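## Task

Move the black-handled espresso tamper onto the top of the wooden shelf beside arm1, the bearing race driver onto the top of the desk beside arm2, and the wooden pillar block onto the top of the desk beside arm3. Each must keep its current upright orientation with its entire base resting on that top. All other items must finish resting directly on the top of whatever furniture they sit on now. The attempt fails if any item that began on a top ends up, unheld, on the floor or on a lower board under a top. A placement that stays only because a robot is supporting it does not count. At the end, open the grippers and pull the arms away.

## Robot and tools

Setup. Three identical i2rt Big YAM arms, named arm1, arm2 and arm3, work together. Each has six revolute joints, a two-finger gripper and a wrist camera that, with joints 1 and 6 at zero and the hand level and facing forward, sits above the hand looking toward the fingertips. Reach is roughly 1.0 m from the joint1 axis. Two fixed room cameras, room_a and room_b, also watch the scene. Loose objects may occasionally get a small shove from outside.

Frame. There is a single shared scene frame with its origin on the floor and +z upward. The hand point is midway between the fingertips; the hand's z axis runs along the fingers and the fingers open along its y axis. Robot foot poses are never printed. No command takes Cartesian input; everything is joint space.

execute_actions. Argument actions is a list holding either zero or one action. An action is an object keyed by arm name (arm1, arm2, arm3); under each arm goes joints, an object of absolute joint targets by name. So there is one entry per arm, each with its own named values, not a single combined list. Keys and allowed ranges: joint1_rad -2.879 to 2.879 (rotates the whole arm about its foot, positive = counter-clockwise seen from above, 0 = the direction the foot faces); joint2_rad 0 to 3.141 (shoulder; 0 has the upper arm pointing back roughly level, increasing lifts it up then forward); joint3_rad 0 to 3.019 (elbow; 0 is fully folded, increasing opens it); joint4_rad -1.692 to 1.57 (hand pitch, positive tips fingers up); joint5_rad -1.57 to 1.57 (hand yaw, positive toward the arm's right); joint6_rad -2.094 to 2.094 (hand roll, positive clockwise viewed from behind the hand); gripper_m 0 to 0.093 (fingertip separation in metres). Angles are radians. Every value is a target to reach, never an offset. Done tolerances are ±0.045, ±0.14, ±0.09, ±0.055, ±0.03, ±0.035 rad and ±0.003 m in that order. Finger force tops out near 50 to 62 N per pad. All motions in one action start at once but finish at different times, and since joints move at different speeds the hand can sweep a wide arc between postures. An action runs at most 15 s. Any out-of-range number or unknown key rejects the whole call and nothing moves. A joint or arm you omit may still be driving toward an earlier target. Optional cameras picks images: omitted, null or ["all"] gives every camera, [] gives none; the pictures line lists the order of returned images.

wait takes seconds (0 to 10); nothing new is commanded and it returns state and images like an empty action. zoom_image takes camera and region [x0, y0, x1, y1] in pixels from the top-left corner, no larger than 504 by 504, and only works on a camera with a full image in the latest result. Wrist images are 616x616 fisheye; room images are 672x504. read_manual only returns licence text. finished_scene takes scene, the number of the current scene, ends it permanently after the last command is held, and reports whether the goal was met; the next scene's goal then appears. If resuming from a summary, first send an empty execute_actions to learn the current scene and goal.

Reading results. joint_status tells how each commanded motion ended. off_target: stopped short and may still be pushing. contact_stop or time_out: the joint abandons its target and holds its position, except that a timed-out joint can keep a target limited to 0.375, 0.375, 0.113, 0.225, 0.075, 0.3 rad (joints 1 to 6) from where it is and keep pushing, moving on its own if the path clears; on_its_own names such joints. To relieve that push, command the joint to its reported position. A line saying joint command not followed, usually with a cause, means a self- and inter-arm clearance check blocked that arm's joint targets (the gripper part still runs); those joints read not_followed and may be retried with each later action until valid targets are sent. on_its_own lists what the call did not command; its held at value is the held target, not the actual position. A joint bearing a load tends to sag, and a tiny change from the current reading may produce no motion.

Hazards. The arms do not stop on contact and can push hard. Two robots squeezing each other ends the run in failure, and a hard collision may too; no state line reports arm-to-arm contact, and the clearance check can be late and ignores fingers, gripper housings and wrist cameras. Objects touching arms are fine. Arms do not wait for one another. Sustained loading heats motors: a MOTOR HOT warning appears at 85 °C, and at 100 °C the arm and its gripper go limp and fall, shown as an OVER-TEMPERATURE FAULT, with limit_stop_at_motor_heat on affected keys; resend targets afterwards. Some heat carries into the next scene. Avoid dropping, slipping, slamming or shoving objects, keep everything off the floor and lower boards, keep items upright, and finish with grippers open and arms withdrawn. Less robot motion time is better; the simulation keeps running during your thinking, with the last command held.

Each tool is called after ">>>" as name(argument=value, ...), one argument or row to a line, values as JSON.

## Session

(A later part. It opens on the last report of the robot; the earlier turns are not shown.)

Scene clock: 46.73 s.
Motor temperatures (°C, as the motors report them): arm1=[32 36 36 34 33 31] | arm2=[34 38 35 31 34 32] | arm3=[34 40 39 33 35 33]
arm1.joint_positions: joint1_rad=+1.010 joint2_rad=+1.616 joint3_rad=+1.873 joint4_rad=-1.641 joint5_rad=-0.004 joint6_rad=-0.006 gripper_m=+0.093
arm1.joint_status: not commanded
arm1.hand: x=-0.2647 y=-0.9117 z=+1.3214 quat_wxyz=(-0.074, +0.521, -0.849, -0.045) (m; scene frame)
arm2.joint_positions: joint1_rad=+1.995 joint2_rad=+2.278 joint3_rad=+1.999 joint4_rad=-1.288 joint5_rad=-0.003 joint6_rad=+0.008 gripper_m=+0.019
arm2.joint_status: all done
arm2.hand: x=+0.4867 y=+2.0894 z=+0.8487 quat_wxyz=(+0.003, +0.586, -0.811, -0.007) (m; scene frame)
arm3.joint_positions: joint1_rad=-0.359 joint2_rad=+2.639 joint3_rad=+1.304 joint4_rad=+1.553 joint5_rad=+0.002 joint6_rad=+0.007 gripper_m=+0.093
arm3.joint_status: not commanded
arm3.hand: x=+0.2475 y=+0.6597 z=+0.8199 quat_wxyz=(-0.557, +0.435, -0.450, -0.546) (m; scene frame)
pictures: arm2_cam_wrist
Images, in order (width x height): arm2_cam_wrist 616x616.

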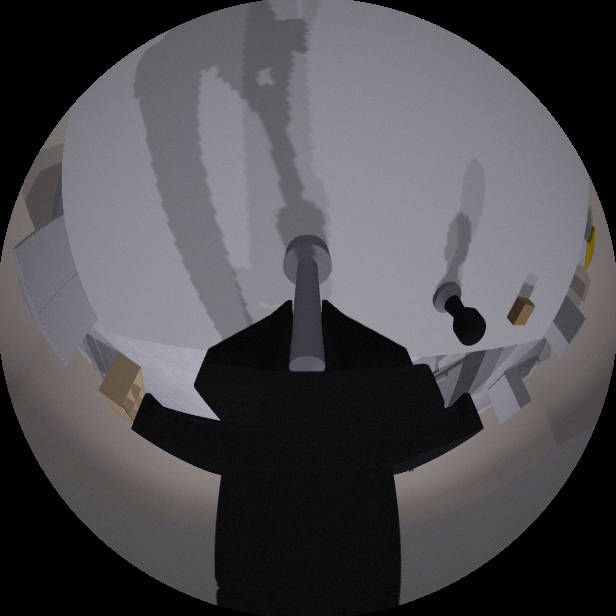

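>>> execute_actions(
  actions=[
    {"arm2":{"joints":{"joint2_rad":2.3,"joint4_rad":-1.265}}},
  ],
  cameras=["arm2_cam_wrist"],
)

Scene clock: 48.03 s.
Motor temperatures (°C, as the motors report them): arm1=[32 36 36 34 33 31] | arm2=[34 38 36 31 34 32] | arm3=[34 40 39 33 35 33]
arm1.joint_positions: joint1_rad=+1.010 joint2_rad=+1.616 joint3_rad=+1.873 joint4_rad=-1.641 joint5_rad=-0.004 joint6_rad=-0.006 gripper_m=+0.093
arm1.joint_status: not commanded
arm1.hand: x=-0.2647 y=-0.9117 z=+1.3214 quat_wxyz=(-0.074, +0.521, -0.849, -0.045) (m; scene frame)
arm2.joint_positions: joint1_rad=+1.995 joint2_rad=+2.281 joint3_rad=+1.999 joint4_rad=-1.277 joint5_rad=-0.003 joint6_rad=+0.008 gripper_m=+0.019
arm2.joint_status: all done
arm2.hand: x=+0.4874 y=+2.0916 z=+0.8472 quat_wxyz=(-0.001, +0.586, -0.811, -0.009) (m; scene frame)
arm3.joint_positions: joint1_rad=-0.359 joint2_rad=+2.639 joint3_rad=+1.304 joint4_rad=+1.553 joint5_rad=+0.002 joint6_rad=+0.007 gripper_m=+0.093
arm3.joint_status: not commanded
arm3.hand: x=+0.2475 y=+0.6597 z=+0.8199 quat_wxyz=(-0.557, +0.435, -0.450, -0.546) (m; scene frame)
pictures: arm2_cam_wrist
Images, in order (width x height): arm2_cam_wrist 616x616.

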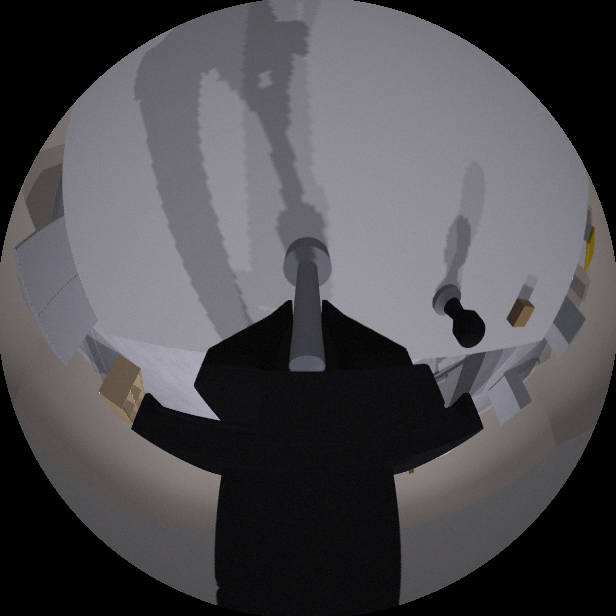

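>>> execute_actions(
  actions=[
    {"arm2":{"joints":{"gripper_m":0.093}}},
  ],
  cameras=[],
)

>>> execute_actions(
  actions=[
    {"arm2":{"joints":{"joint2_rad":2.12,"joint4_rad":-1.43}}},
  ],
  cameras=[],
)

>>> execute_actions(
  actions=[
    {"arm2":{"joints":{"joint1_rad":1.66,"joint3_rad":1.88,"joint4_rad":-1.33}}},
  ],
  cameras=[],
)

>>> execute_actions(
  actions=[
    {"arm2":{"joints":{"joint2_rad":2.235,"joint3_rad":1.795,"joint4_rad":-1.135}}},
  ],
  cameras=["arm2_cam_wrist","room_a"],
)

>>> zoom_image(
  camera="room_a",
  region=[572,340,672,440],
)

Scene clock: 48.93 s.
Motor temperatures (°C, as the motors report them): arm1=[32 36 36 34 33 31] | arm2=[34 38 36 31 34 32] | arm3=[34 40 39 33 35 33]
arm1.joint_positions: joint1_rad=+1.010 joint2_rad=+1.616 joint3_rad=+1.873 joint4_rad=-1.641 joint5_rad=-0.004 joint6_rad=-0.006 gripper_m=+0.093
arm1.joint_status: not commanded
arm1.hand: x=-0.2647 y=-0.9117 z=+1.3214 quat_wxyz=(-0.074, +0.521, -0.849, -0.045) (m; scene frame)
arm2.joint_positions: joint1_rad=+1.995 joint2_rad=+2.281 joint3_rad=+1.999 joint4_rad=-1.276 joint5_rad=-0.003 joint6_rad=+0.008 gripper_m=+0.093
arm2.joint_status: all done
arm2.hand: x=+0.4875 y=+2.0920 z=+0.8472 quat_wxyz=(-0.001, +0.586, -0.811, -0.009) (m; scene frame)
arm3.joint_positions: joint1_rad=-0.359 joint2_rad=+2.639 joint3_rad=+1.304 joint4_rad=+1.553 joint5_rad=+0.002 joint6_rad=+0.007 gripper_m=+0.093
arm3.joint_status: not commanded
arm3.hand: x=+0.2475 y=+0.6597 z=+0.8199 quat_wxyz=(-0.557, +0.435, -0.450, -0.546) (m; scene frame)
pictures: none
No camera images: the call's "cameras" was empty. Leave "cameras" out to get every camera's image.

Scene clock: 50.27 s.
Motor temperatures (°C, as the motors report them): arm1=[32 36 36 34 33 31] | arm2=[34 38 36 31 34 32] | arm3=[34 40 39 33 35 33]
arm1.joint_positions: joint1_rad=+1.010 joint2_rad=+1.616 joint3_rad=+1.873 joint4_rad=-1.641 joint5_rad=-0.004 joint6_rad=-0.006 gripper_m=+0.093
arm1.joint_status: not commanded
arm1.hand: x=-0.2647 y=-0.9117 z=+1.3214 quat_wxyz=(-0.074, +0.521, -0.849, -0.045) (m; scene frame)
arm2.joint_positions: joint1_rad=+1.995 joint2_rad=+2.106 joint3_rad=+2.004 joint4_rad=-1.420 joint5_rad=-0.003 joint6_rad=+0.008 gripper_m=+0.093
arm2.joint_status: all done
arm2.hand: x=+0.4811 y=+2.0678 z=+0.9626 quat_wxyz=(-0.015, +0.585, -0.810, -0.020) (m; scene frame)
arm3.joint_positions: joint1_rad=-0.359 joint2_rad=+2.639 joint3_rad=+1.304 joint4_rad=+1.553 joint5_rad=+0.002 joint6_rad=+0.007 gripper_m=+0.093
arm3.joint_status: not commanded
arm3.hand: x=+0.2475 y=+0.6597 z=+0.8199 quat_wxyz=(-0.557, +0.435, -0.450, -0.546) (m; scene frame)
pictures: none
No camera images: the call's "cameras" was empty. Leave "cameras" out to get every camera's image.

Scene clock: 52.07 s.
Motor temperatures (°C, as the motors report them): arm1=[32 36 36 34 33 31] | arm2=[34 38 36 31 34 32] | arm3=[34 40 38 33 35 33]
arm1.joint_positions: joint1_rad=+1.010 joint2_rad=+1.616 joint3_rad=+1.873 joint4_rad=-1.641 joint5_rad=-0.004 joint6_rad=-0.006 gripper_m=+0.093
arm1.joint_status: not commanded
arm1.hand: x=-0.2647 y=-0.9117 z=+1.3214 quat_wxyz=(-0.074, +0.521, -0.849, -0.045) (m; scene frame)
arm2.joint_positions: joint1_rad=+1.666 joint2_rad=+2.115 joint3_rad=+1.892 joint4_rad=-1.339 joint5_rad=+0.001 joint6_rad=+0.008 gripper_m=+0.093
arm2.joint_status: all done
arm2.hand: x=+0.6663 y=+1.9561 z=+0.9124 quat_wxyz=(-0.001, +0.445, -0.896, -0.006) (m; scene frame)
arm3.joint_positions: joint1_rad=-0.359 joint2_rad=+2.639 joint3_rad=+1.304 joint4_rad=+1.553 joint5_rad=+0.002 joint6_rad=+0.007 gripper_m=+0.093
arm3.joint_status: not commanded
arm3.hand: x=+0.2475 y=+0.6597 z=+0.8199 quat_wxyz=(-0.557, +0.435, -0.450, -0.546) (m; scene frame)
pictures: none
No camera images: the call's "cameras" was empty. Leave "cameras" out to get every camera's image.

Scene clock: 53.27 s.
Motor temperatures (°C, as the motors report them): arm1=[32 36 36 34 33 31] | arm2=[34 38 35 31 34 32] | arm3=[34 39 38 33 35 33]
arm1.joint_positions: joint1_rad=+1.010 joint2_rad=+1.616 joint3_rad=+1.873 joint4_rad=-1.641 joint5_rad=-0.004 joint6_rad=-0.006 gripper_m=+0.093
arm1.joint_status: not commanded
arm1.hand: x=-0.2647 y=-0.9117 z=+1.3214 quat_wxyz=(-0.074, +0.521, -0.849, -0.045) (m; scene frame)
arm2.joint_positions: joint1_rad=+1.666 joint2_rad=+2.234 joint3_rad=+1.796 joint4_rad=-1.146 joint5_rad=+0.001 joint6_rad=+0.008 gripper_m=+0.093
arm2.joint_status: all done
arm2.hand: x=+0.6653 y=+1.9568 z=+0.8026 quat_wxyz=(+0.009, +0.445, -0.896, +0.000) (m; scene frame)
arm3.joint_positions: joint1_rad=-0.359 joint2_rad=+2.639 joint3_rad=+1.304 joint4_rad=+1.553 joint5_rad=+0.002 joint6_rad=+0.007 gripper_m=+0.093
arm3.joint_status: not commanded
arm3.hand: x=+0.2475 y=+0.6597 z=+0.8199 quat_wxyz=(-0.557, +0.435, -0.450, -0.546) (m; scene frame)
pictures: arm2_cam_wrist, room_a
Images, in order (width x height): arm2_cam_wrist 616x616, room_a 672x504.

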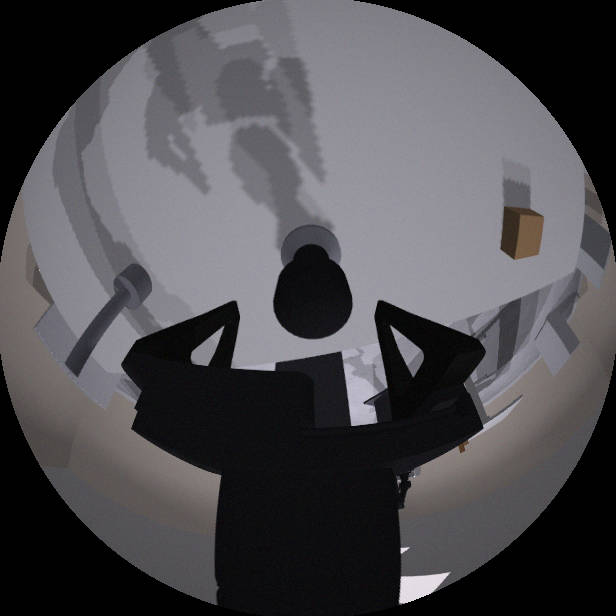

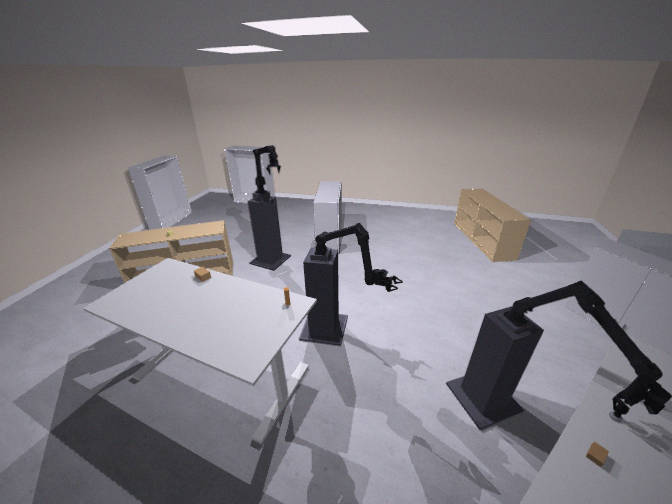

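Region (572, 340, 672, 440) of room_a's 672x504 image, scaled by 5.040, with more detail than that image has.

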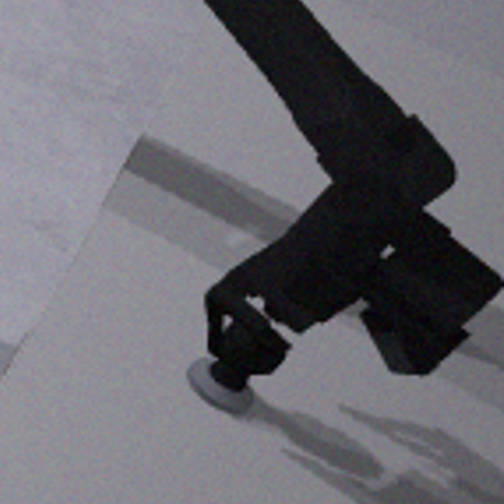

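>>> execute_actions(
  actions=[
    {"arm2":{"joints":{"joint2_rad":2.26,"joint4_rad":-1.07,"joint1_rad":1.65}}},
  ],
  cameras=[],
)

>>> execute_actions(
  actions=[
    {"arm2":{"joints":{"gripper_m":0}}},
  ],
  cameras=["arm2_cam_wrist"],
)

Scene clock: 54.07 s.
Motor temperatures (°C, as the motors report them): arm1=[32 36 36 34 33 31] | arm2=[34 38 35 31 34 32] | arm3=[34 39 38 33 35 33]
arm1.joint_positions: joint1_rad=+1.010 joint2_rad=+1.616 joint3_rad=+1.873 joint4_rad=-1.641 joint5_rad=-0.004 joint6_rad=-0.006 gripper_m=+0.093
arm1.joint_status: not commanded
arm1.hand: x=-0.2647 y=-0.9117 z=+1.3214 quat_wxyz=(-0.074, +0.521, -0.849, -0.045) (m; scene frame)
arm2.joint_positions: joint1_rad=+1.658 joint2_rad=+2.234 joint3_rad=+1.796 joint4_rad=-1.081 joint5_rad=+0.001 joint6_rad=+0.008 gripper_m=+0.093
arm2.joint_status: all done
arm2.hand: x=+0.6790 y=+1.9662 z=+0.8025 quat_wxyz=(-0.019, +0.441, -0.897, -0.015) (m; scene frame)
arm3.joint_positions: joint1_rad=-0.359 joint2_rad=+2.639 joint3_rad=+1.304 joint4_rad=+1.553 joint5_rad=+0.002 joint6_rad=+0.007 gripper_m=+0.093
arm3.joint_status: not commanded
arm3.hand: x=+0.2475 y=+0.6597 z=+0.8199 quat_wxyz=(-0.557, +0.435, -0.450, -0.546) (m; scene frame)
pictures: none
No camera images: the call's "cameras" was empty. Leave "cameras" out to get every camera's image.

Scene clock: 54.77 s.
Motor temperatures (°C, as the motors report them): arm1=[32 36 36 34 33 31] | arm2=[34 38 35 31 34 32] | arm3=[34 39 38 33 35 33]
arm1.joint_positions: joint1_rad=+1.010 joint2_rad=+1.616 joint3_rad=+1.873 joint4_rad=-1.641 joint5_rad=-0.004 joint6_rad=-0.006 gripper_m=+0.093
arm1.joint_status: not commanded
arm1.hand: x=-0.2647 y=-0.9117 z=+1.3214 quat_wxyz=(-0.074, +0.521, -0.849, -0.045) (m; scene frame)
arm2.joint_positions: joint1_rad=+1.658 joint2_rad=+2.235 joint3_rad=+1.796 joint4_rad=-1.080 joint5_rad=+0.000 joint6_rad=+0.008 gripper_m=+0.045
arm2.joint_status: gripper_m off_target (ended at +0.045, target +0.000)
arm2.hand: x=+0.6789 y=+1.9666 z=+0.8023 quat_wxyz=(-0.019, +0.441, -0.897, -0.016) (m; scene frame)
arm3.joint_positions: joint1_rad=-0.359 joint2_rad=+2.639 joint3_rad=+1.304 joint4_rad=+1.553 joint5_rad=+0.002 joint6_rad=+0.007 gripper_m=+0.093
arm3.joint_status: not commanded
arm3.hand: x=+0.2475 y=+0.6597 z=+0.8199 quat_wxyz=(-0.557, +0.435, -0.450, -0.546) (m; scene frame)
pictures: arm2_cam_wrist
Images, in order (width x height): arm2_cam_wrist 616x616.

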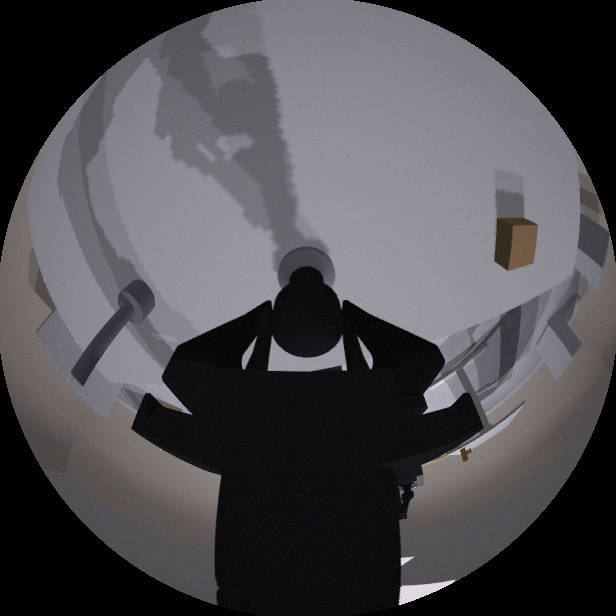

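>>> execute_actions(
  actions=[
    {"arm2":{"joints":{"joint2_rad":2.02,"joint3_rad":1.99,"joint4_rad":-1.44}}},
  ],
  cameras=[],
)

>>> execute_actions(
  actions=[
    {"arm2":{"joints":{"joint1_rad":-0.85}},"arm3":{"joints":{"joint2_rad":2.43,"joint3_rad":1.3,"joint4_rad":1.4}}},
  ],
  cameras=["arm3_cam_wrist","room_a"],
)

Scene clock: 56.43 s.
Motor temperatures (°C, as the motors report them): arm1=[32 36 36 34 33 31] | arm2=[34 38 36 31 34 32] | arm3=[34 39 38 33 35 33]
arm1.joint_positions: joint1_rad=+1.010 joint2_rad=+1.616 joint3_rad=+1.873 joint4_rad=-1.641 joint5_rad=-0.004 joint6_rad=-0.006 gripper_m=+0.093
arm1.joint_status: not commanded
arm1.hand: x=-0.2647 y=-0.9117 z=+1.3214 quat_wxyz=(-0.074, +0.521, -0.849, -0.045) (m; scene frame)
arm2.joint_positions: joint1_rad=+1.657 joint2_rad=+2.039 joint3_rad=+1.962 joint4_rad=-1.431 joint5_rad=+0.000 joint6_rad=+0.008 gripper_m=+0.045
arm2.joint_status: all done
arm2.hand: x=+0.6704 y=+1.9517 z=+0.9860 quat_wxyz=(-0.024, +0.441, -0.897, -0.018) (m; scene frame)
arm3.joint_positions: joint1_rad=-0.359 joint2_rad=+2.639 joint3_rad=+1.304 joint4_rad=+1.553 joint5_rad=+0.002 joint6_rad=+0.007 gripper_m=+0.093
arm3.joint_status: not commanded
arm3.hand: x=+0.2475 y=+0.6597 z=+0.8199 quat_wxyz=(-0.557, +0.435, -0.450, -0.546) (m; scene frame)
pictures: none
No camera images: the call's "cameras" was empty. Leave "cameras" out to get every camera's image.

Scene clock: 59.03 s.
Motor temperatures (°C, as the motors report them): arm1=[32 36 36 34 33 31] | arm2=[34 38 36 31 34 32] | arm3=[34 39 38 33 35 33]
arm1.joint_positions: joint1_rad=+1.010 joint2_rad=+1.616 joint3_rad=+1.873 joint4_rad=-1.641 joint5_rad=-0.004 joint6_rad=-0.006 gripper_m=+0.093
arm1.joint_status: not commanded
arm1.hand: x=-0.2647 y=-0.9117 z=+1.3214 quat_wxyz=(-0.074, +0.521, -0.849, -0.045) (m; scene frame)
arm2.joint_positions: joint1_rad=-0.845 joint2_rad=+2.039 joint3_rad=+1.962 joint4_rad=-1.430 joint5_rad=+0.001 joint6_rad=+0.008 gripper_m=+0.045
arm2.joint_status: all done
arm2.hand: x=+0.2711 y=+0.7847 z=+0.9859 quat_wxyz=(-0.017, -0.713, -0.701, +0.025) (m; scene frame)
arm3.joint_positions: joint1_rad=-0.359 joint2_rad=+2.399 joint3_rad=+1.300 joint4_rad=+1.410 joint5_rad=+0.002 joint6_rad=+0.007 gripper_m=+0.093
arm3.joint_status: all done
arm3.hand: x=+0.2485 y=+0.6983 z=+0.9556 quat_wxyz=(-0.577, +0.410, -0.424, -0.566) (m; scene frame)
pictures: arm3_cam_wrist, room_a
Images, in order (width x height): arm3_cam_wrist 616x616, room_a 672x504.

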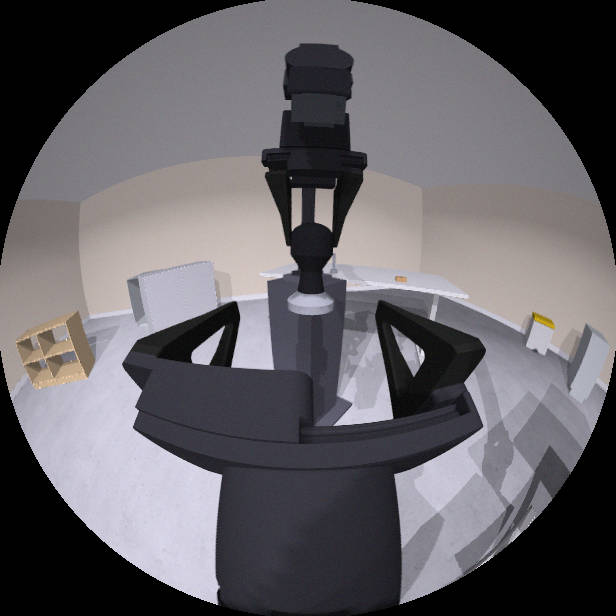

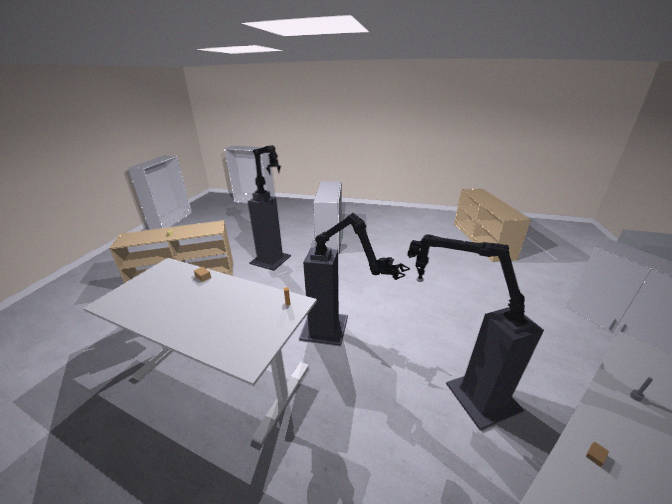

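>>> execute_actions(
  actions=[
    {"arm3":{"joints":{"joint2_rad":2.58,"joint3_rad":1.7,"joint4_rad":1.19}}},
  ],
  cameras=["arm3_cam_wrist","room_a","arm2_cam_wrist"],
)

>>> zoom_image(
  camera="room_a",
  region=[370,230,450,300],
)

Scene clock: 60.53 s.
Motor temperatures (°C, as the motors report them): arm1=[32 36 36 34 33 31] | arm2=[34 38 36 31 34 32] | arm3=[34 39 38 33 35 33]
arm1.joint_positions: joint1_rad=+1.010 joint2_rad=+1.616 joint3_rad=+1.873 joint4_rad=-1.641 joint5_rad=-0.004 joint6_rad=-0.006 gripper_m=+0.093
arm1.joint_status: not commanded
arm1.hand: x=-0.2647 y=-0.9117 z=+1.3214 quat_wxyz=(-0.074, +0.521, -0.849, -0.045) (m; scene frame)
arm2.joint_positions: joint1_rad=-0.845 joint2_rad=+2.039 joint3_rad=+1.962 joint4_rad=-1.430 joint5_rad=+0.001 joint6_rad=+0.008 gripper_m=+0.045
arm2.joint_status: not commanded
arm2.hand: x=+0.2711 y=+0.7847 z=+0.9859 quat_wxyz=(-0.017, -0.713, -0.701, +0.025) (m; scene frame)
arm3.joint_positions: joint1_rad=-0.359 joint2_rad=+2.575 joint3_rad=+1.672 joint4_rad=+1.195 joint5_rad=+0.002 joint6_rad=+0.007 gripper_m=+0.093
arm3.joint_status: all done
arm3.hand: x=+0.2508 y=+0.7938 z=+0.9319 quat_wxyz=(-0.573, +0.414, -0.429, -0.562) (m; scene frame)
pictures: arm2_cam_wrist, arm3_cam_wrist, room_a
Images, in order (width x height): arm2_cam_wrist 616x616, arm3_cam_wrist 616x616, room_a 672x504.

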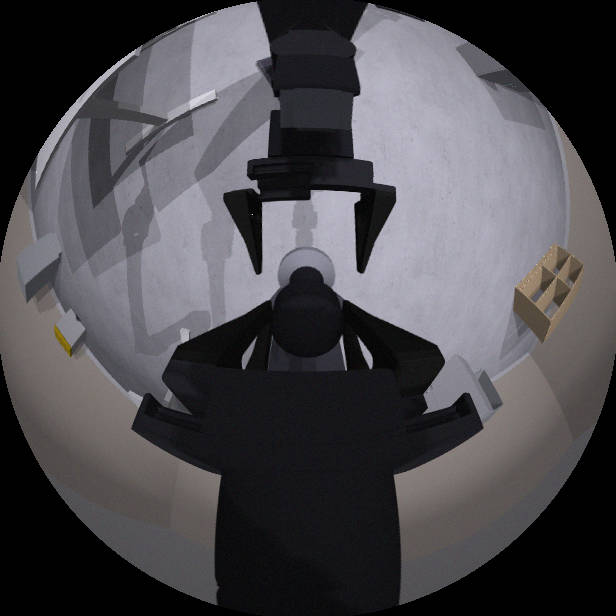

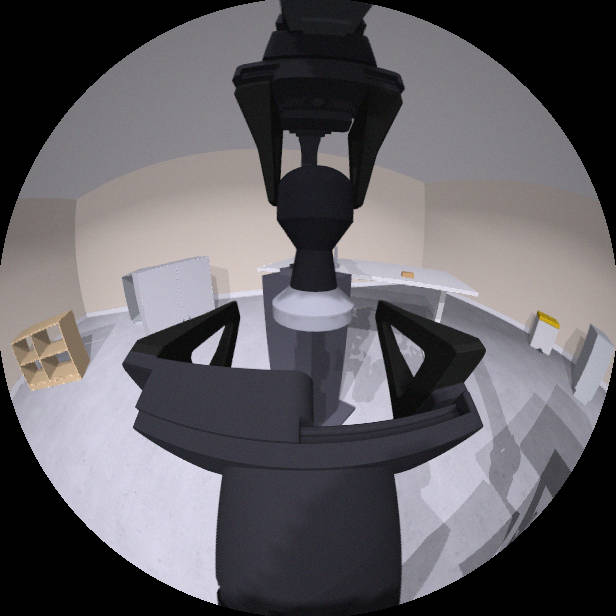

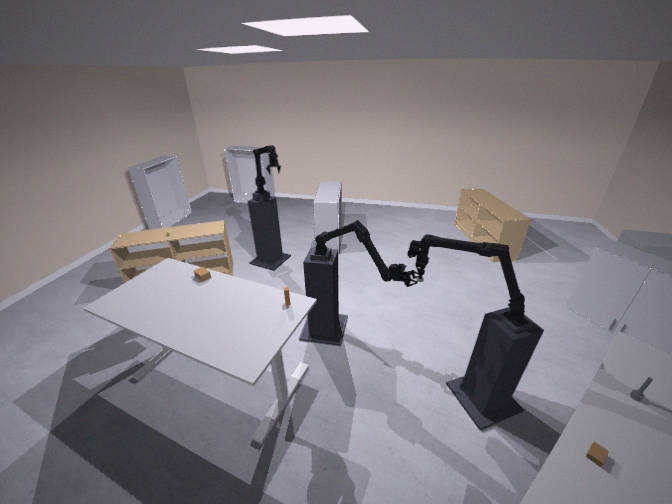

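Region (370, 230, 450, 300) of room_a's 672x504 image, scaled by 6.300, with more detail than that image has; it fills the top 441 rows of this view, and the rest is white.

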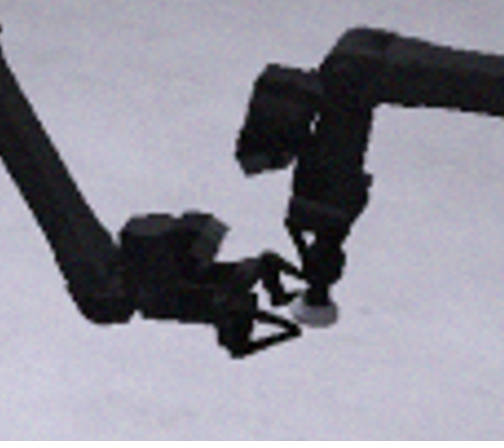

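>>> execute_actions(
  actions=[
    {"arm2":{"joints":{"joint6_rad":1.0}}},
  ],
  cameras=[],
)

>>> execute_actions(
  actions=[
    {"arm3":{"joints":{"joint2_rad":2.59,"joint3_rad":1.83,"joint4_rad":1.04}}},
  ],
  cameras=["arm3_cam_wrist","room_a","arm2_cam_wrist"],
)

>>> zoom_image(
  camera="room_a",
  region=[370,230,450,300],
)

Scene clock: 62.60 s.
Motor temperatures (°C, as the motors report them): arm1=[32 36 37 34 33 31] | arm2=[34 38 36 31 34 32] | arm3=[34 40 39 33 35 33]
arm1.joint_positions: joint1_rad=+1.010 joint2_rad=+1.616 joint3_rad=+1.873 joint4_rad=-1.641 joint5_rad=-0.004 joint6_rad=-0.006 gripper_m=+0.093
arm1.joint_status: not commanded
arm1.hand: x=-0.2647 y=-0.9117 z=+1.3214 quat_wxyz=(-0.074, +0.521, -0.849, -0.045) (m; scene frame)
arm2.joint_positions: joint1_rad=-0.845 joint2_rad=+2.039 joint3_rad=+1.962 joint4_rad=-1.430 joint5_rad=+0.001 joint6_rad=+0.986 gripper_m=+0.045
arm2.joint_status: all done
arm2.hand: x=+0.2711 y=+0.7847 z=+0.9859 quat_wxyz=(-0.027, -0.958, -0.284, +0.014) (m; scene frame)
arm3.joint_positions: joint1_rad=-0.359 joint2_rad=+2.575 joint3_rad=+1.672 joint4_rad=+1.195 joint5_rad=+0.002 joint6_rad=+0.007 gripper_m=+0.093
arm3.joint_status: not commanded
arm3.hand: x=+0.2508 y=+0.7938 z=+0.9319 quat_wxyz=(-0.573, +0.414, -0.429, -0.562) (m; scene frame)
pictures: none
No camera images: the call's "cameras" was empty. Leave "cameras" out to get every camera's image.

Scene clock: 63.53 s.
Motor temperatures (°C, as the motors report them): arm1=[32 36 37 34 33 31] | arm2=[34 38 36 31 34 32] | arm3=[34 40 39 33 35 33]
arm1.joint_positions: joint1_rad=+1.010 joint2_rad=+1.616 joint3_rad=+1.873 joint4_rad=-1.641 joint5_rad=-0.004 joint6_rad=-0.006 gripper_m=+0.093
arm1.joint_status: not commanded
arm1.hand: x=-0.2647 y=-0.9117 z=+1.3214 quat_wxyz=(-0.074, +0.521, -0.849, -0.045) (m; scene frame)
arm2.joint_positions: joint1_rad=-0.845 joint2_rad=+2.039 joint3_rad=+1.962 joint4_rad=-1.430 joint5_rad=+0.001 joint6_rad=+0.986 gripper_m=+0.045
arm2.joint_status: not commanded
arm2.hand: x=+0.2711 y=+0.7847 z=+0.9859 quat_wxyz=(-0.027, -0.958, -0.284, +0.014) (m; scene frame)
arm3.joint_positions: joint1_rad=-0.359 joint2_rad=+2.575 joint3_rad=+1.796 joint4_rad=+1.049 joint5_rad=+0.002 joint6_rad=+0.007 gripper_m=+0.093
arm3.joint_status: all done
arm3.hand: x=+0.2517 y=+0.8305 z=+0.9580 quat_wxyz=(-0.568, +0.421, -0.436, -0.557) (m; scene frame)
pictures: arm2_cam_wrist, arm3_cam_wrist, room_a
Images, in order (width x height): arm2_cam_wrist 616x616, arm3_cam_wrist 616x616, room_a 672x504.

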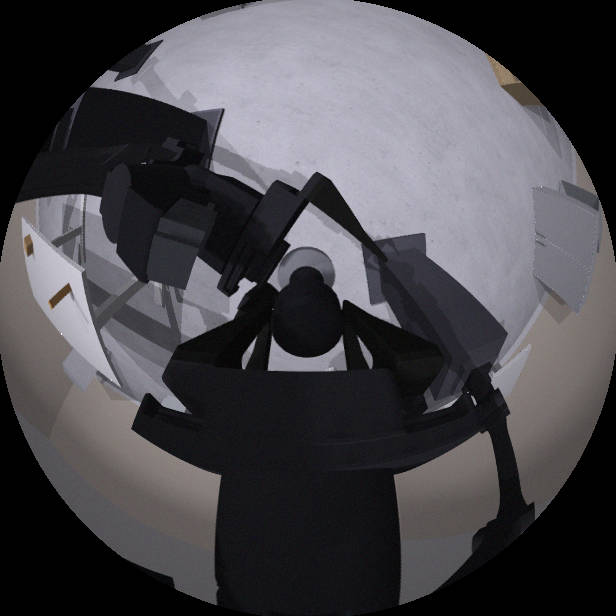

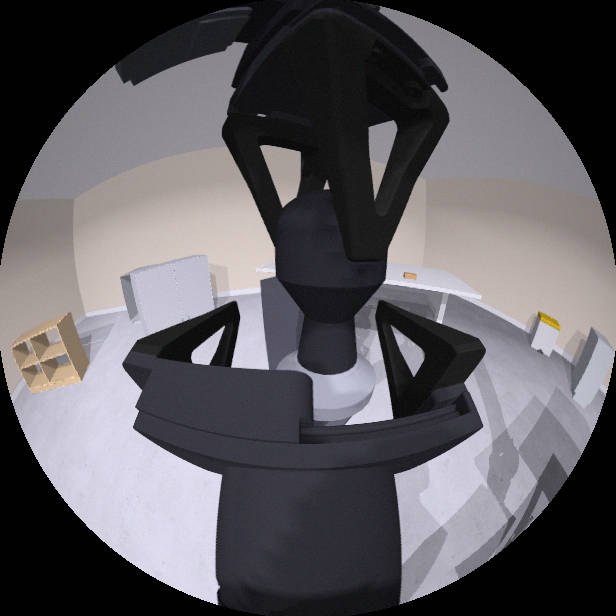

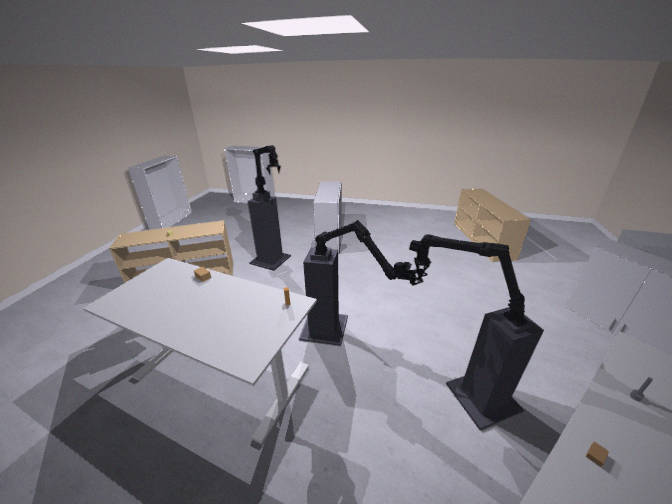

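Region (370, 230, 450, 300) of room_a's 672x504 image, scaled by 6.300, with more detail than that image has; it fills the top 441 rows of this view, and the rest is white.

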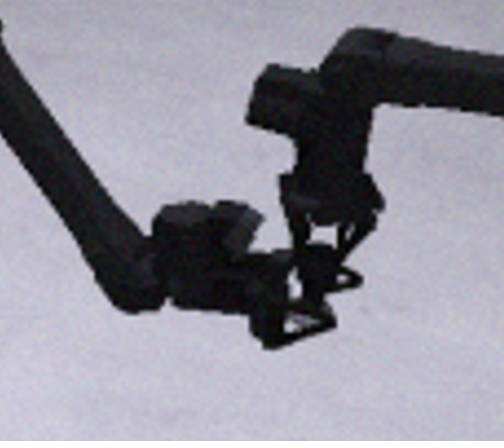

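>>> execute_actions(
  actions=[
    {"arm3":{"joints":{"joint1_rad":-0.382,"joint3_rad":1.74,"joint4_rad":1.13}}},
  ],
  cameras=["arm3_cam_wrist"],
)

>>> execute_actions(
  actions=[
    {"arm3":{"joints":{"gripper_m":0.04}}},
  ],
  cameras=["arm3_cam_wrist","arm2_cam_wrist"],
)

Scene clock: 64.57 s.
Motor temperatures (°C, as the motors report them): arm1=[32 36 37 34 33 31] | arm2=[34 39 36 31 34 32] | arm3=[34 40 39 33 35 33]
arm1.joint_positions: joint1_rad=+1.010 joint2_rad=+1.616 joint3_rad=+1.873 joint4_rad=-1.641 joint5_rad=-0.004 joint6_rad=-0.006 gripper_m=+0.093
arm1.joint_status: not commanded
arm1.hand: x=-0.2647 y=-0.9117 z=+1.3214 quat_wxyz=(-0.074, +0.521, -0.849, -0.045) (m; scene frame)
arm2.joint_positions: joint1_rad=-0.845 joint2_rad=+2.039 joint3_rad=+1.962 joint4_rad=-1.430 joint5_rad=+0.001 joint6_rad=+0.986 gripper_m=+0.045
arm2.joint_status: not commanded
arm2.hand: x=+0.2711 y=+0.7847 z=+0.9859 quat_wxyz=(-0.027, -0.958, -0.284, +0.014) (m; scene frame)
arm3.joint_positions: joint1_rad=-0.373 joint2_rad=+2.575 joint3_rad=+1.749 joint4_rad=+1.115 joint5_rad=+0.002 joint6_rad=+0.007 gripper_m=+0.093
arm3.joint_status: all done
arm3.hand: x=+0.2637 y=+0.8159 z=+0.9501 quat_wxyz=(-0.576, +0.412, -0.433, -0.557) (m; scene frame)
pictures: arm3_cam_wrist
Images, in order (width x height): arm3_cam_wrist 616x616.

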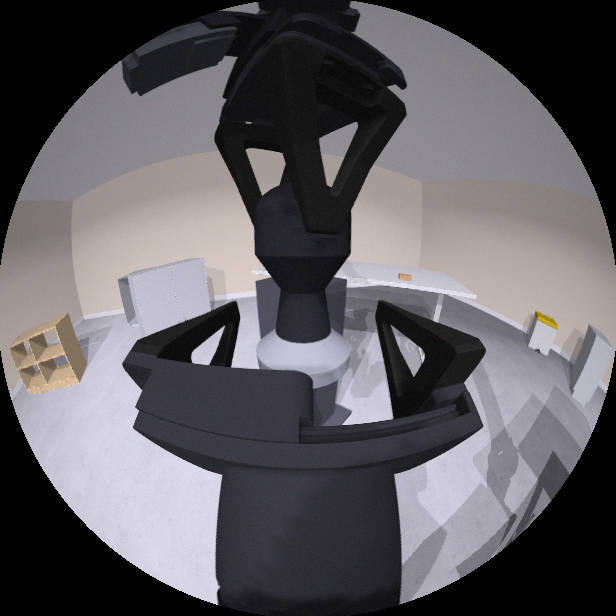

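Scene clock: 65.17 s.
Motor temperatures (°C, as the motors report them): arm1=[32 36 37 34 33 31] | arm2=[34 39 36 31 34 32] | arm3=[34 40 39 33 35 33]
arm1.joint_positions: joint1_rad=+1.010 joint2_rad=+1.616 joint3_rad=+1.873 joint4_rad=-1.641 joint5_rad=-0.004 joint6_rad=-0.006 gripper_m=+0.093
arm1.joint_status: not commanded
arm1.hand: x=-0.2647 y=-0.9117 z=+1.3214 quat_wxyz=(-0.074, +0.521, -0.849, -0.045) (m; scene frame)
arm2.joint_positions: joint1_rad=-0.845 joint2_rad=+2.039 joint3_rad=+1.962 joint4_rad=-1.430 joint5_rad=-0.003 joint6_rad=+0.988 gripper_m=+0.045
arm2.joint_status: not commanded
arm2.hand: x=+0.2718 y=+0.7847 z=+0.9859 quat_wxyz=(-0.027, -0.959, -0.283, +0.012) (m; scene frame)
arm3.joint_positions: joint1_rad=-0.373 joint2_rad=+2.575 joint3_rad=+1.749 joint4_rad=+1.115 joint5_rad=+0.000 joint6_rad=+0.007 gripper_m=+0.050
arm3.joint_status: gripper_m off_target (ended at +0.050, target +0.040)
arm3.hand: x=+0.2634 y=+0.8159 z=+0.9501 quat_wxyz=(-0.576, +0.413, -0.432, -0.558) (m; scene frame)
pictures: arm2_cam_wrist, arm3_cam_wrist
Images, in order (width x height): arm2_cam_wrist 616x616, arm3_cam_wrist 616x616.

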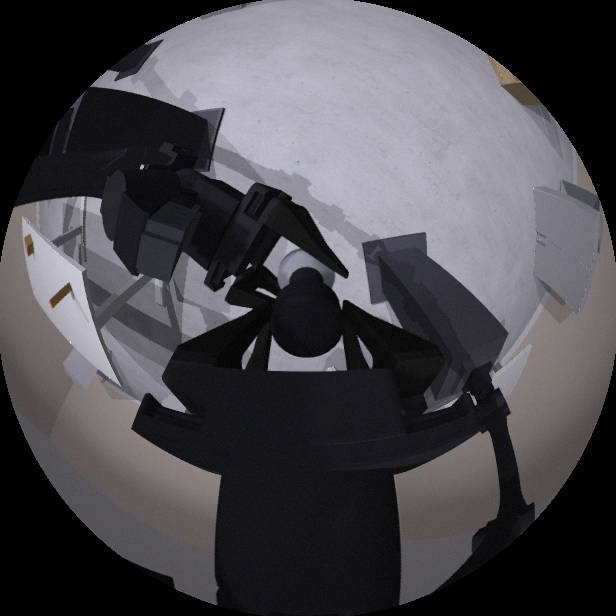

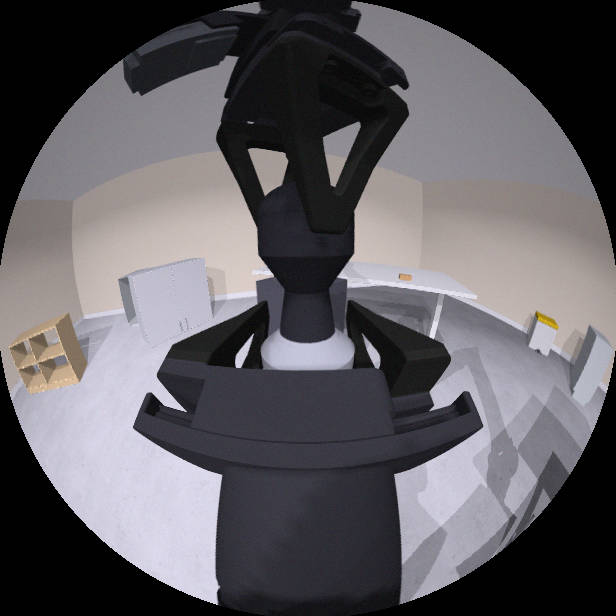

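>>> execute_actions(
  actions=[
    {"arm3":{"joints":{"gripper_m":0}}},
  ],
  cameras=["room_a"],
)

>>> zoom_image(
  camera="room_a",
  region=[390,250,440,295],
)

Scene clock: 65.83 s.
Motor temperatures (°C, as the motors report them): arm1=[32 36 37 34 33 31] | arm2=[34 39 36 31 34 32] | arm3=[34 40 39 33 35 33]
arm1.joint_positions: joint1_rad=+1.010 joint2_rad=+1.616 joint3_rad=+1.873 joint4_rad=-1.641 joint5_rad=-0.004 joint6_rad=-0.006 gripper_m=+0.093
arm1.joint_status: not commanded
arm1.hand: x=-0.2647 y=-0.9117 z=+1.3214 quat_wxyz=(-0.074, +0.521, -0.849, -0.045) (m; scene frame)
arm2.joint_positions: joint1_rad=-0.845 joint2_rad=+2.039 joint3_rad=+1.962 joint4_rad=-1.430 joint5_rad=-0.003 joint6_rad=+0.988 gripper_m=+0.045
arm2.joint_status: not commanded
arm2.hand: x=+0.2718 y=+0.7847 z=+0.9859 quat_wxyz=(-0.027, -0.959, -0.283, +0.012) (m; scene frame)
arm3.joint_positions: joint1_rad=-0.373 joint2_rad=+2.575 joint3_rad=+1.749 joint4_rad=+1.115 joint5_rad=+0.000 joint6_rad=+0.007 gripper_m=+0.050
arm3.joint_status: gripper_m off_target (ended at +0.050, target +0.000)
arm3.hand: x=+0.2634 y=+0.8159 z=+0.9501 quat_wxyz=(-0.576, +0.413, -0.432, -0.558) (m; scene frame)
pictures: room_a
Images, in order (width x height): room_a 672x504.

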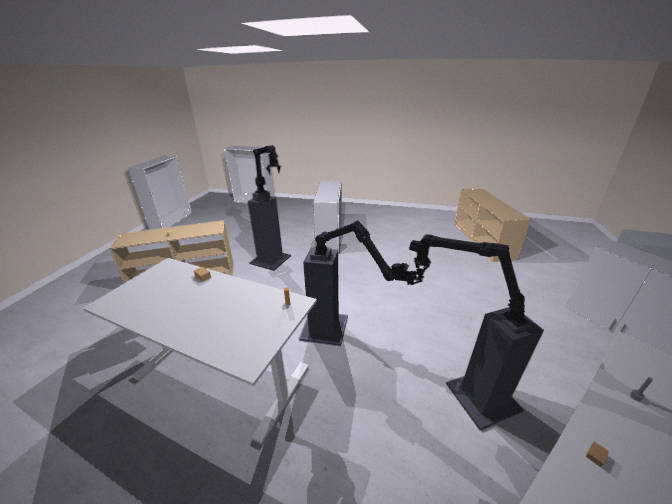

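Region (390, 250, 440, 295) of room_a's 672x504 image, scaled by 10.080, with more detail than that image has; it fills the top 454 rows of this view, and the rest is white.

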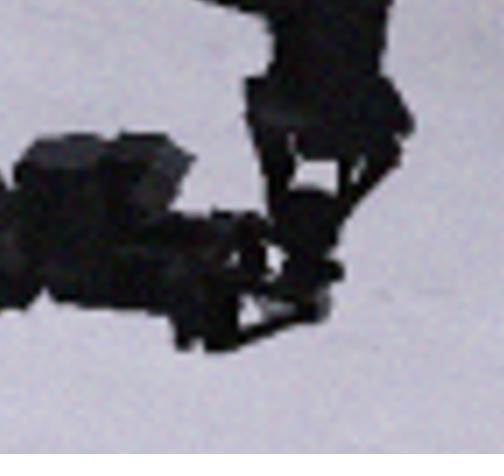

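Firm grip. Transfer.

>>> execute_actions(
  actions=[
    {"arm3":{"joints":{"joint2_rad":2.555,"joint3_rad":1.77}},"arm2":{"joints":{"gripper_m":0.06}}},
  ],
  cameras=["arm3_cam_wrist"],
)

>>> execute_actions(
  actions=[
    {"arm2":{"joints":{"joint2_rad":1.7,"joint4_rad":-1.65}}},
  ],
  cameras=[],
)

>>> execute_actions(
  actions=[
    {"arm3":{"joints":{"joint1_rad":2.295}},"arm2":{"joints":{"joint2_rad":1.2}}},
  ],
  cameras=["arm1_cam_wrist","room_b"],
)

Scene clock: 67.13 s.
Motor temperatures (°C, as the motors report them): arm1=[32 36 37 34 33 31] | arm2=[34 39 36 31 34 32] | arm3=[34 40 39 33 35 33]
arm1.joint_positions: joint1_rad=+1.010 joint2_rad=+1.616 joint3_rad=+1.873 joint4_rad=-1.641 joint5_rad=-0.004 joint6_rad=-0.006 gripper_m=+0.093
arm1.joint_status: not commanded
arm1.hand: x=-0.2647 y=-0.9117 z=+1.3214 quat_wxyz=(-0.074, +0.521, -0.849, -0.045) (m; scene frame)
arm2.joint_positions: joint1_rad=-0.845 joint2_rad=+2.018 joint3_rad=+1.962 joint4_rad=-1.430 joint5_rad=-0.003 joint6_rad=+0.988 gripper_m=+0.060
arm2.joint_status: all done
arm2.hand: x=+0.2719 y=+0.7855 z=+0.9991 quat_wxyz=(-0.037, -0.958, -0.283, +0.015) (m; scene frame)
arm3.joint_positions: joint1_rad=-0.373 joint2_rad=+2.575 joint3_rad=+1.749 joint4_rad=+1.115 joint5_rad=+0.000 joint6_rad=+0.007 gripper_m=+0.050
arm3.joint_status: all done
arm3.hand: x=+0.2634 y=+0.8159 z=+0.9501 quat_wxyz=(-0.576, +0.413, -0.432, -0.558) (m; scene frame)
pictures: arm3_cam_wrist
Images, in order (width x height): arm3_cam_wrist 616x616.

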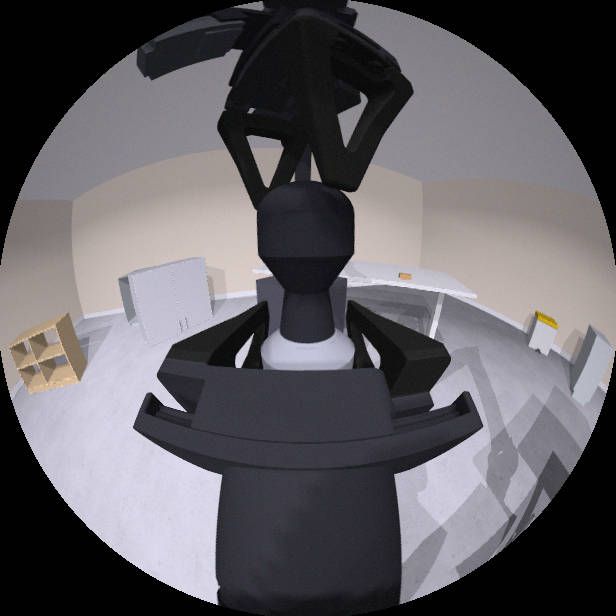

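Scene clock: 68.67 s.
Motor temperatures (°C, as the motors report them): arm1=[32 36 37 34 33 31] | arm2=[34 39 36 31 34 32] | arm3=[34 41 39 33 35 33]
arm1.joint_positions: joint1_rad=+1.010 joint2_rad=+1.616 joint3_rad=+1.873 joint4_rad=-1.641 joint5_rad=-0.004 joint6_rad=-0.006 gripper_m=+0.093
arm1.joint_status: not commanded
arm1.hand: x=-0.2647 y=-0.9117 z=+1.3214 quat_wxyz=(-0.074, +0.521, -0.849, -0.045) (m; scene frame)
arm2.joint_positions: joint1_rad=-0.845 joint2_rad=+1.701 joint3_rad=+1.976 joint4_rad=-1.642 joint5_rad=-0.003 joint6_rad=+0.988 gripper_m=+0.060
arm2.joint_status: all done
arm2.hand: x=+0.2746 y=+0.8779 z=+1.1835 quat_wxyz=(-0.094, -0.954, -0.282, +0.033) (m; scene frame)
arm3.joint_positions: joint1_rad=-0.373 joint2_rad=+2.575 joint3_rad=+1.749 joint4_rad=+1.115 joint5_rad=+0.000 joint6_rad=+0.007 gripper_m=+0.050
arm3.joint_status: not commanded
arm3.hand: x=+0.2634 y=+0.8159 z=+0.9501 quat_wxyz=(-0.576, +0.413, -0.432, -0.558) (m; scene frame)
pictures: none
No camera images: the call's "cameras" was empty. Leave "cameras" out to get every camera's image.

Scene clock: 71.53 s.
Motor temperatures (°C, as the motors report them): arm1=[32 36 37 34 33 31] | arm2=[34 38 36 31 34 32] | arm3=[34 41 40 33 35 33]
arm1.joint_positions: joint1_rad=+1.010 joint2_rad=+1.616 joint3_rad=+1.873 joint4_rad=-1.641 joint5_rad=-0.004 joint6_rad=-0.006 gripper_m=+0.093
arm1.joint_status: not commanded
arm1.hand: x=-0.2647 y=-0.9117 z=+1.3214 quat_wxyz=(-0.074, +0.521, -0.849, -0.045) (m; scene frame)
arm2.joint_positions: joint1_rad=-0.845 joint2_rad=+1.199 joint3_rad=+1.992 joint4_rad=-1.643 joint5_rad=-0.003 joint6_rad=+0.988 gripper_m=+0.060
arm2.joint_status: all done
arm2.hand: x=+0.2787 y=+1.0548 z=+1.4194 quat_wxyz=(-0.335, -0.897, -0.267, +0.106) (m; scene frame)
arm3.joint_positions: joint1_rad=+2.286 joint2_rad=+2.575 joint3_rad=+1.749 joint4_rad=+1.115 joint5_rad=-0.002 joint6_rad=+0.007 gripper_m=+0.050
arm3.joint_status: all done
arm3.hand: x=-0.2062 y=-0.8123 z=+0.9498 quat_wxyz=(+0.404, +0.518, +0.298, -0.692) (m; scene frame)
pictures: arm1_cam_wrist, room_b
Images, in order (width x height): arm1_cam_wrist 616x616, room_b 672x504.

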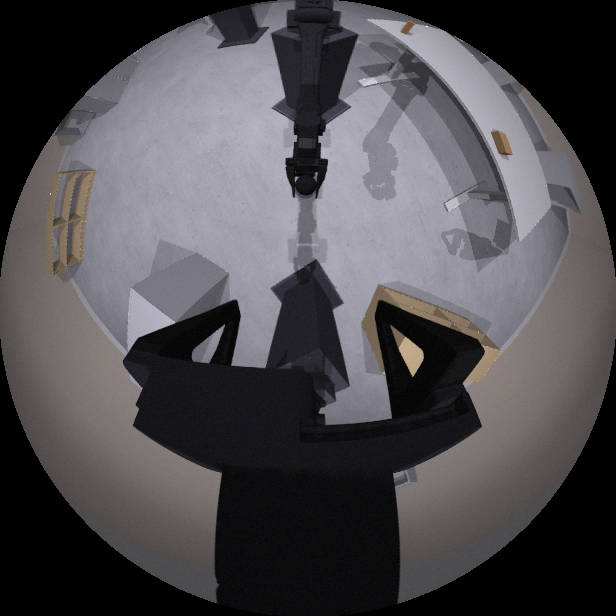

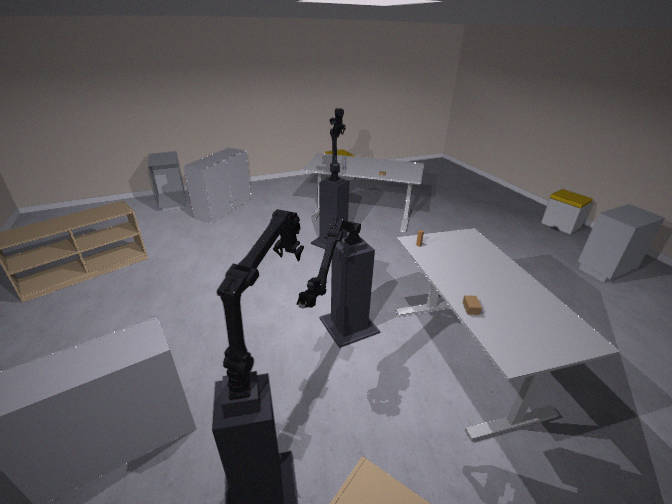

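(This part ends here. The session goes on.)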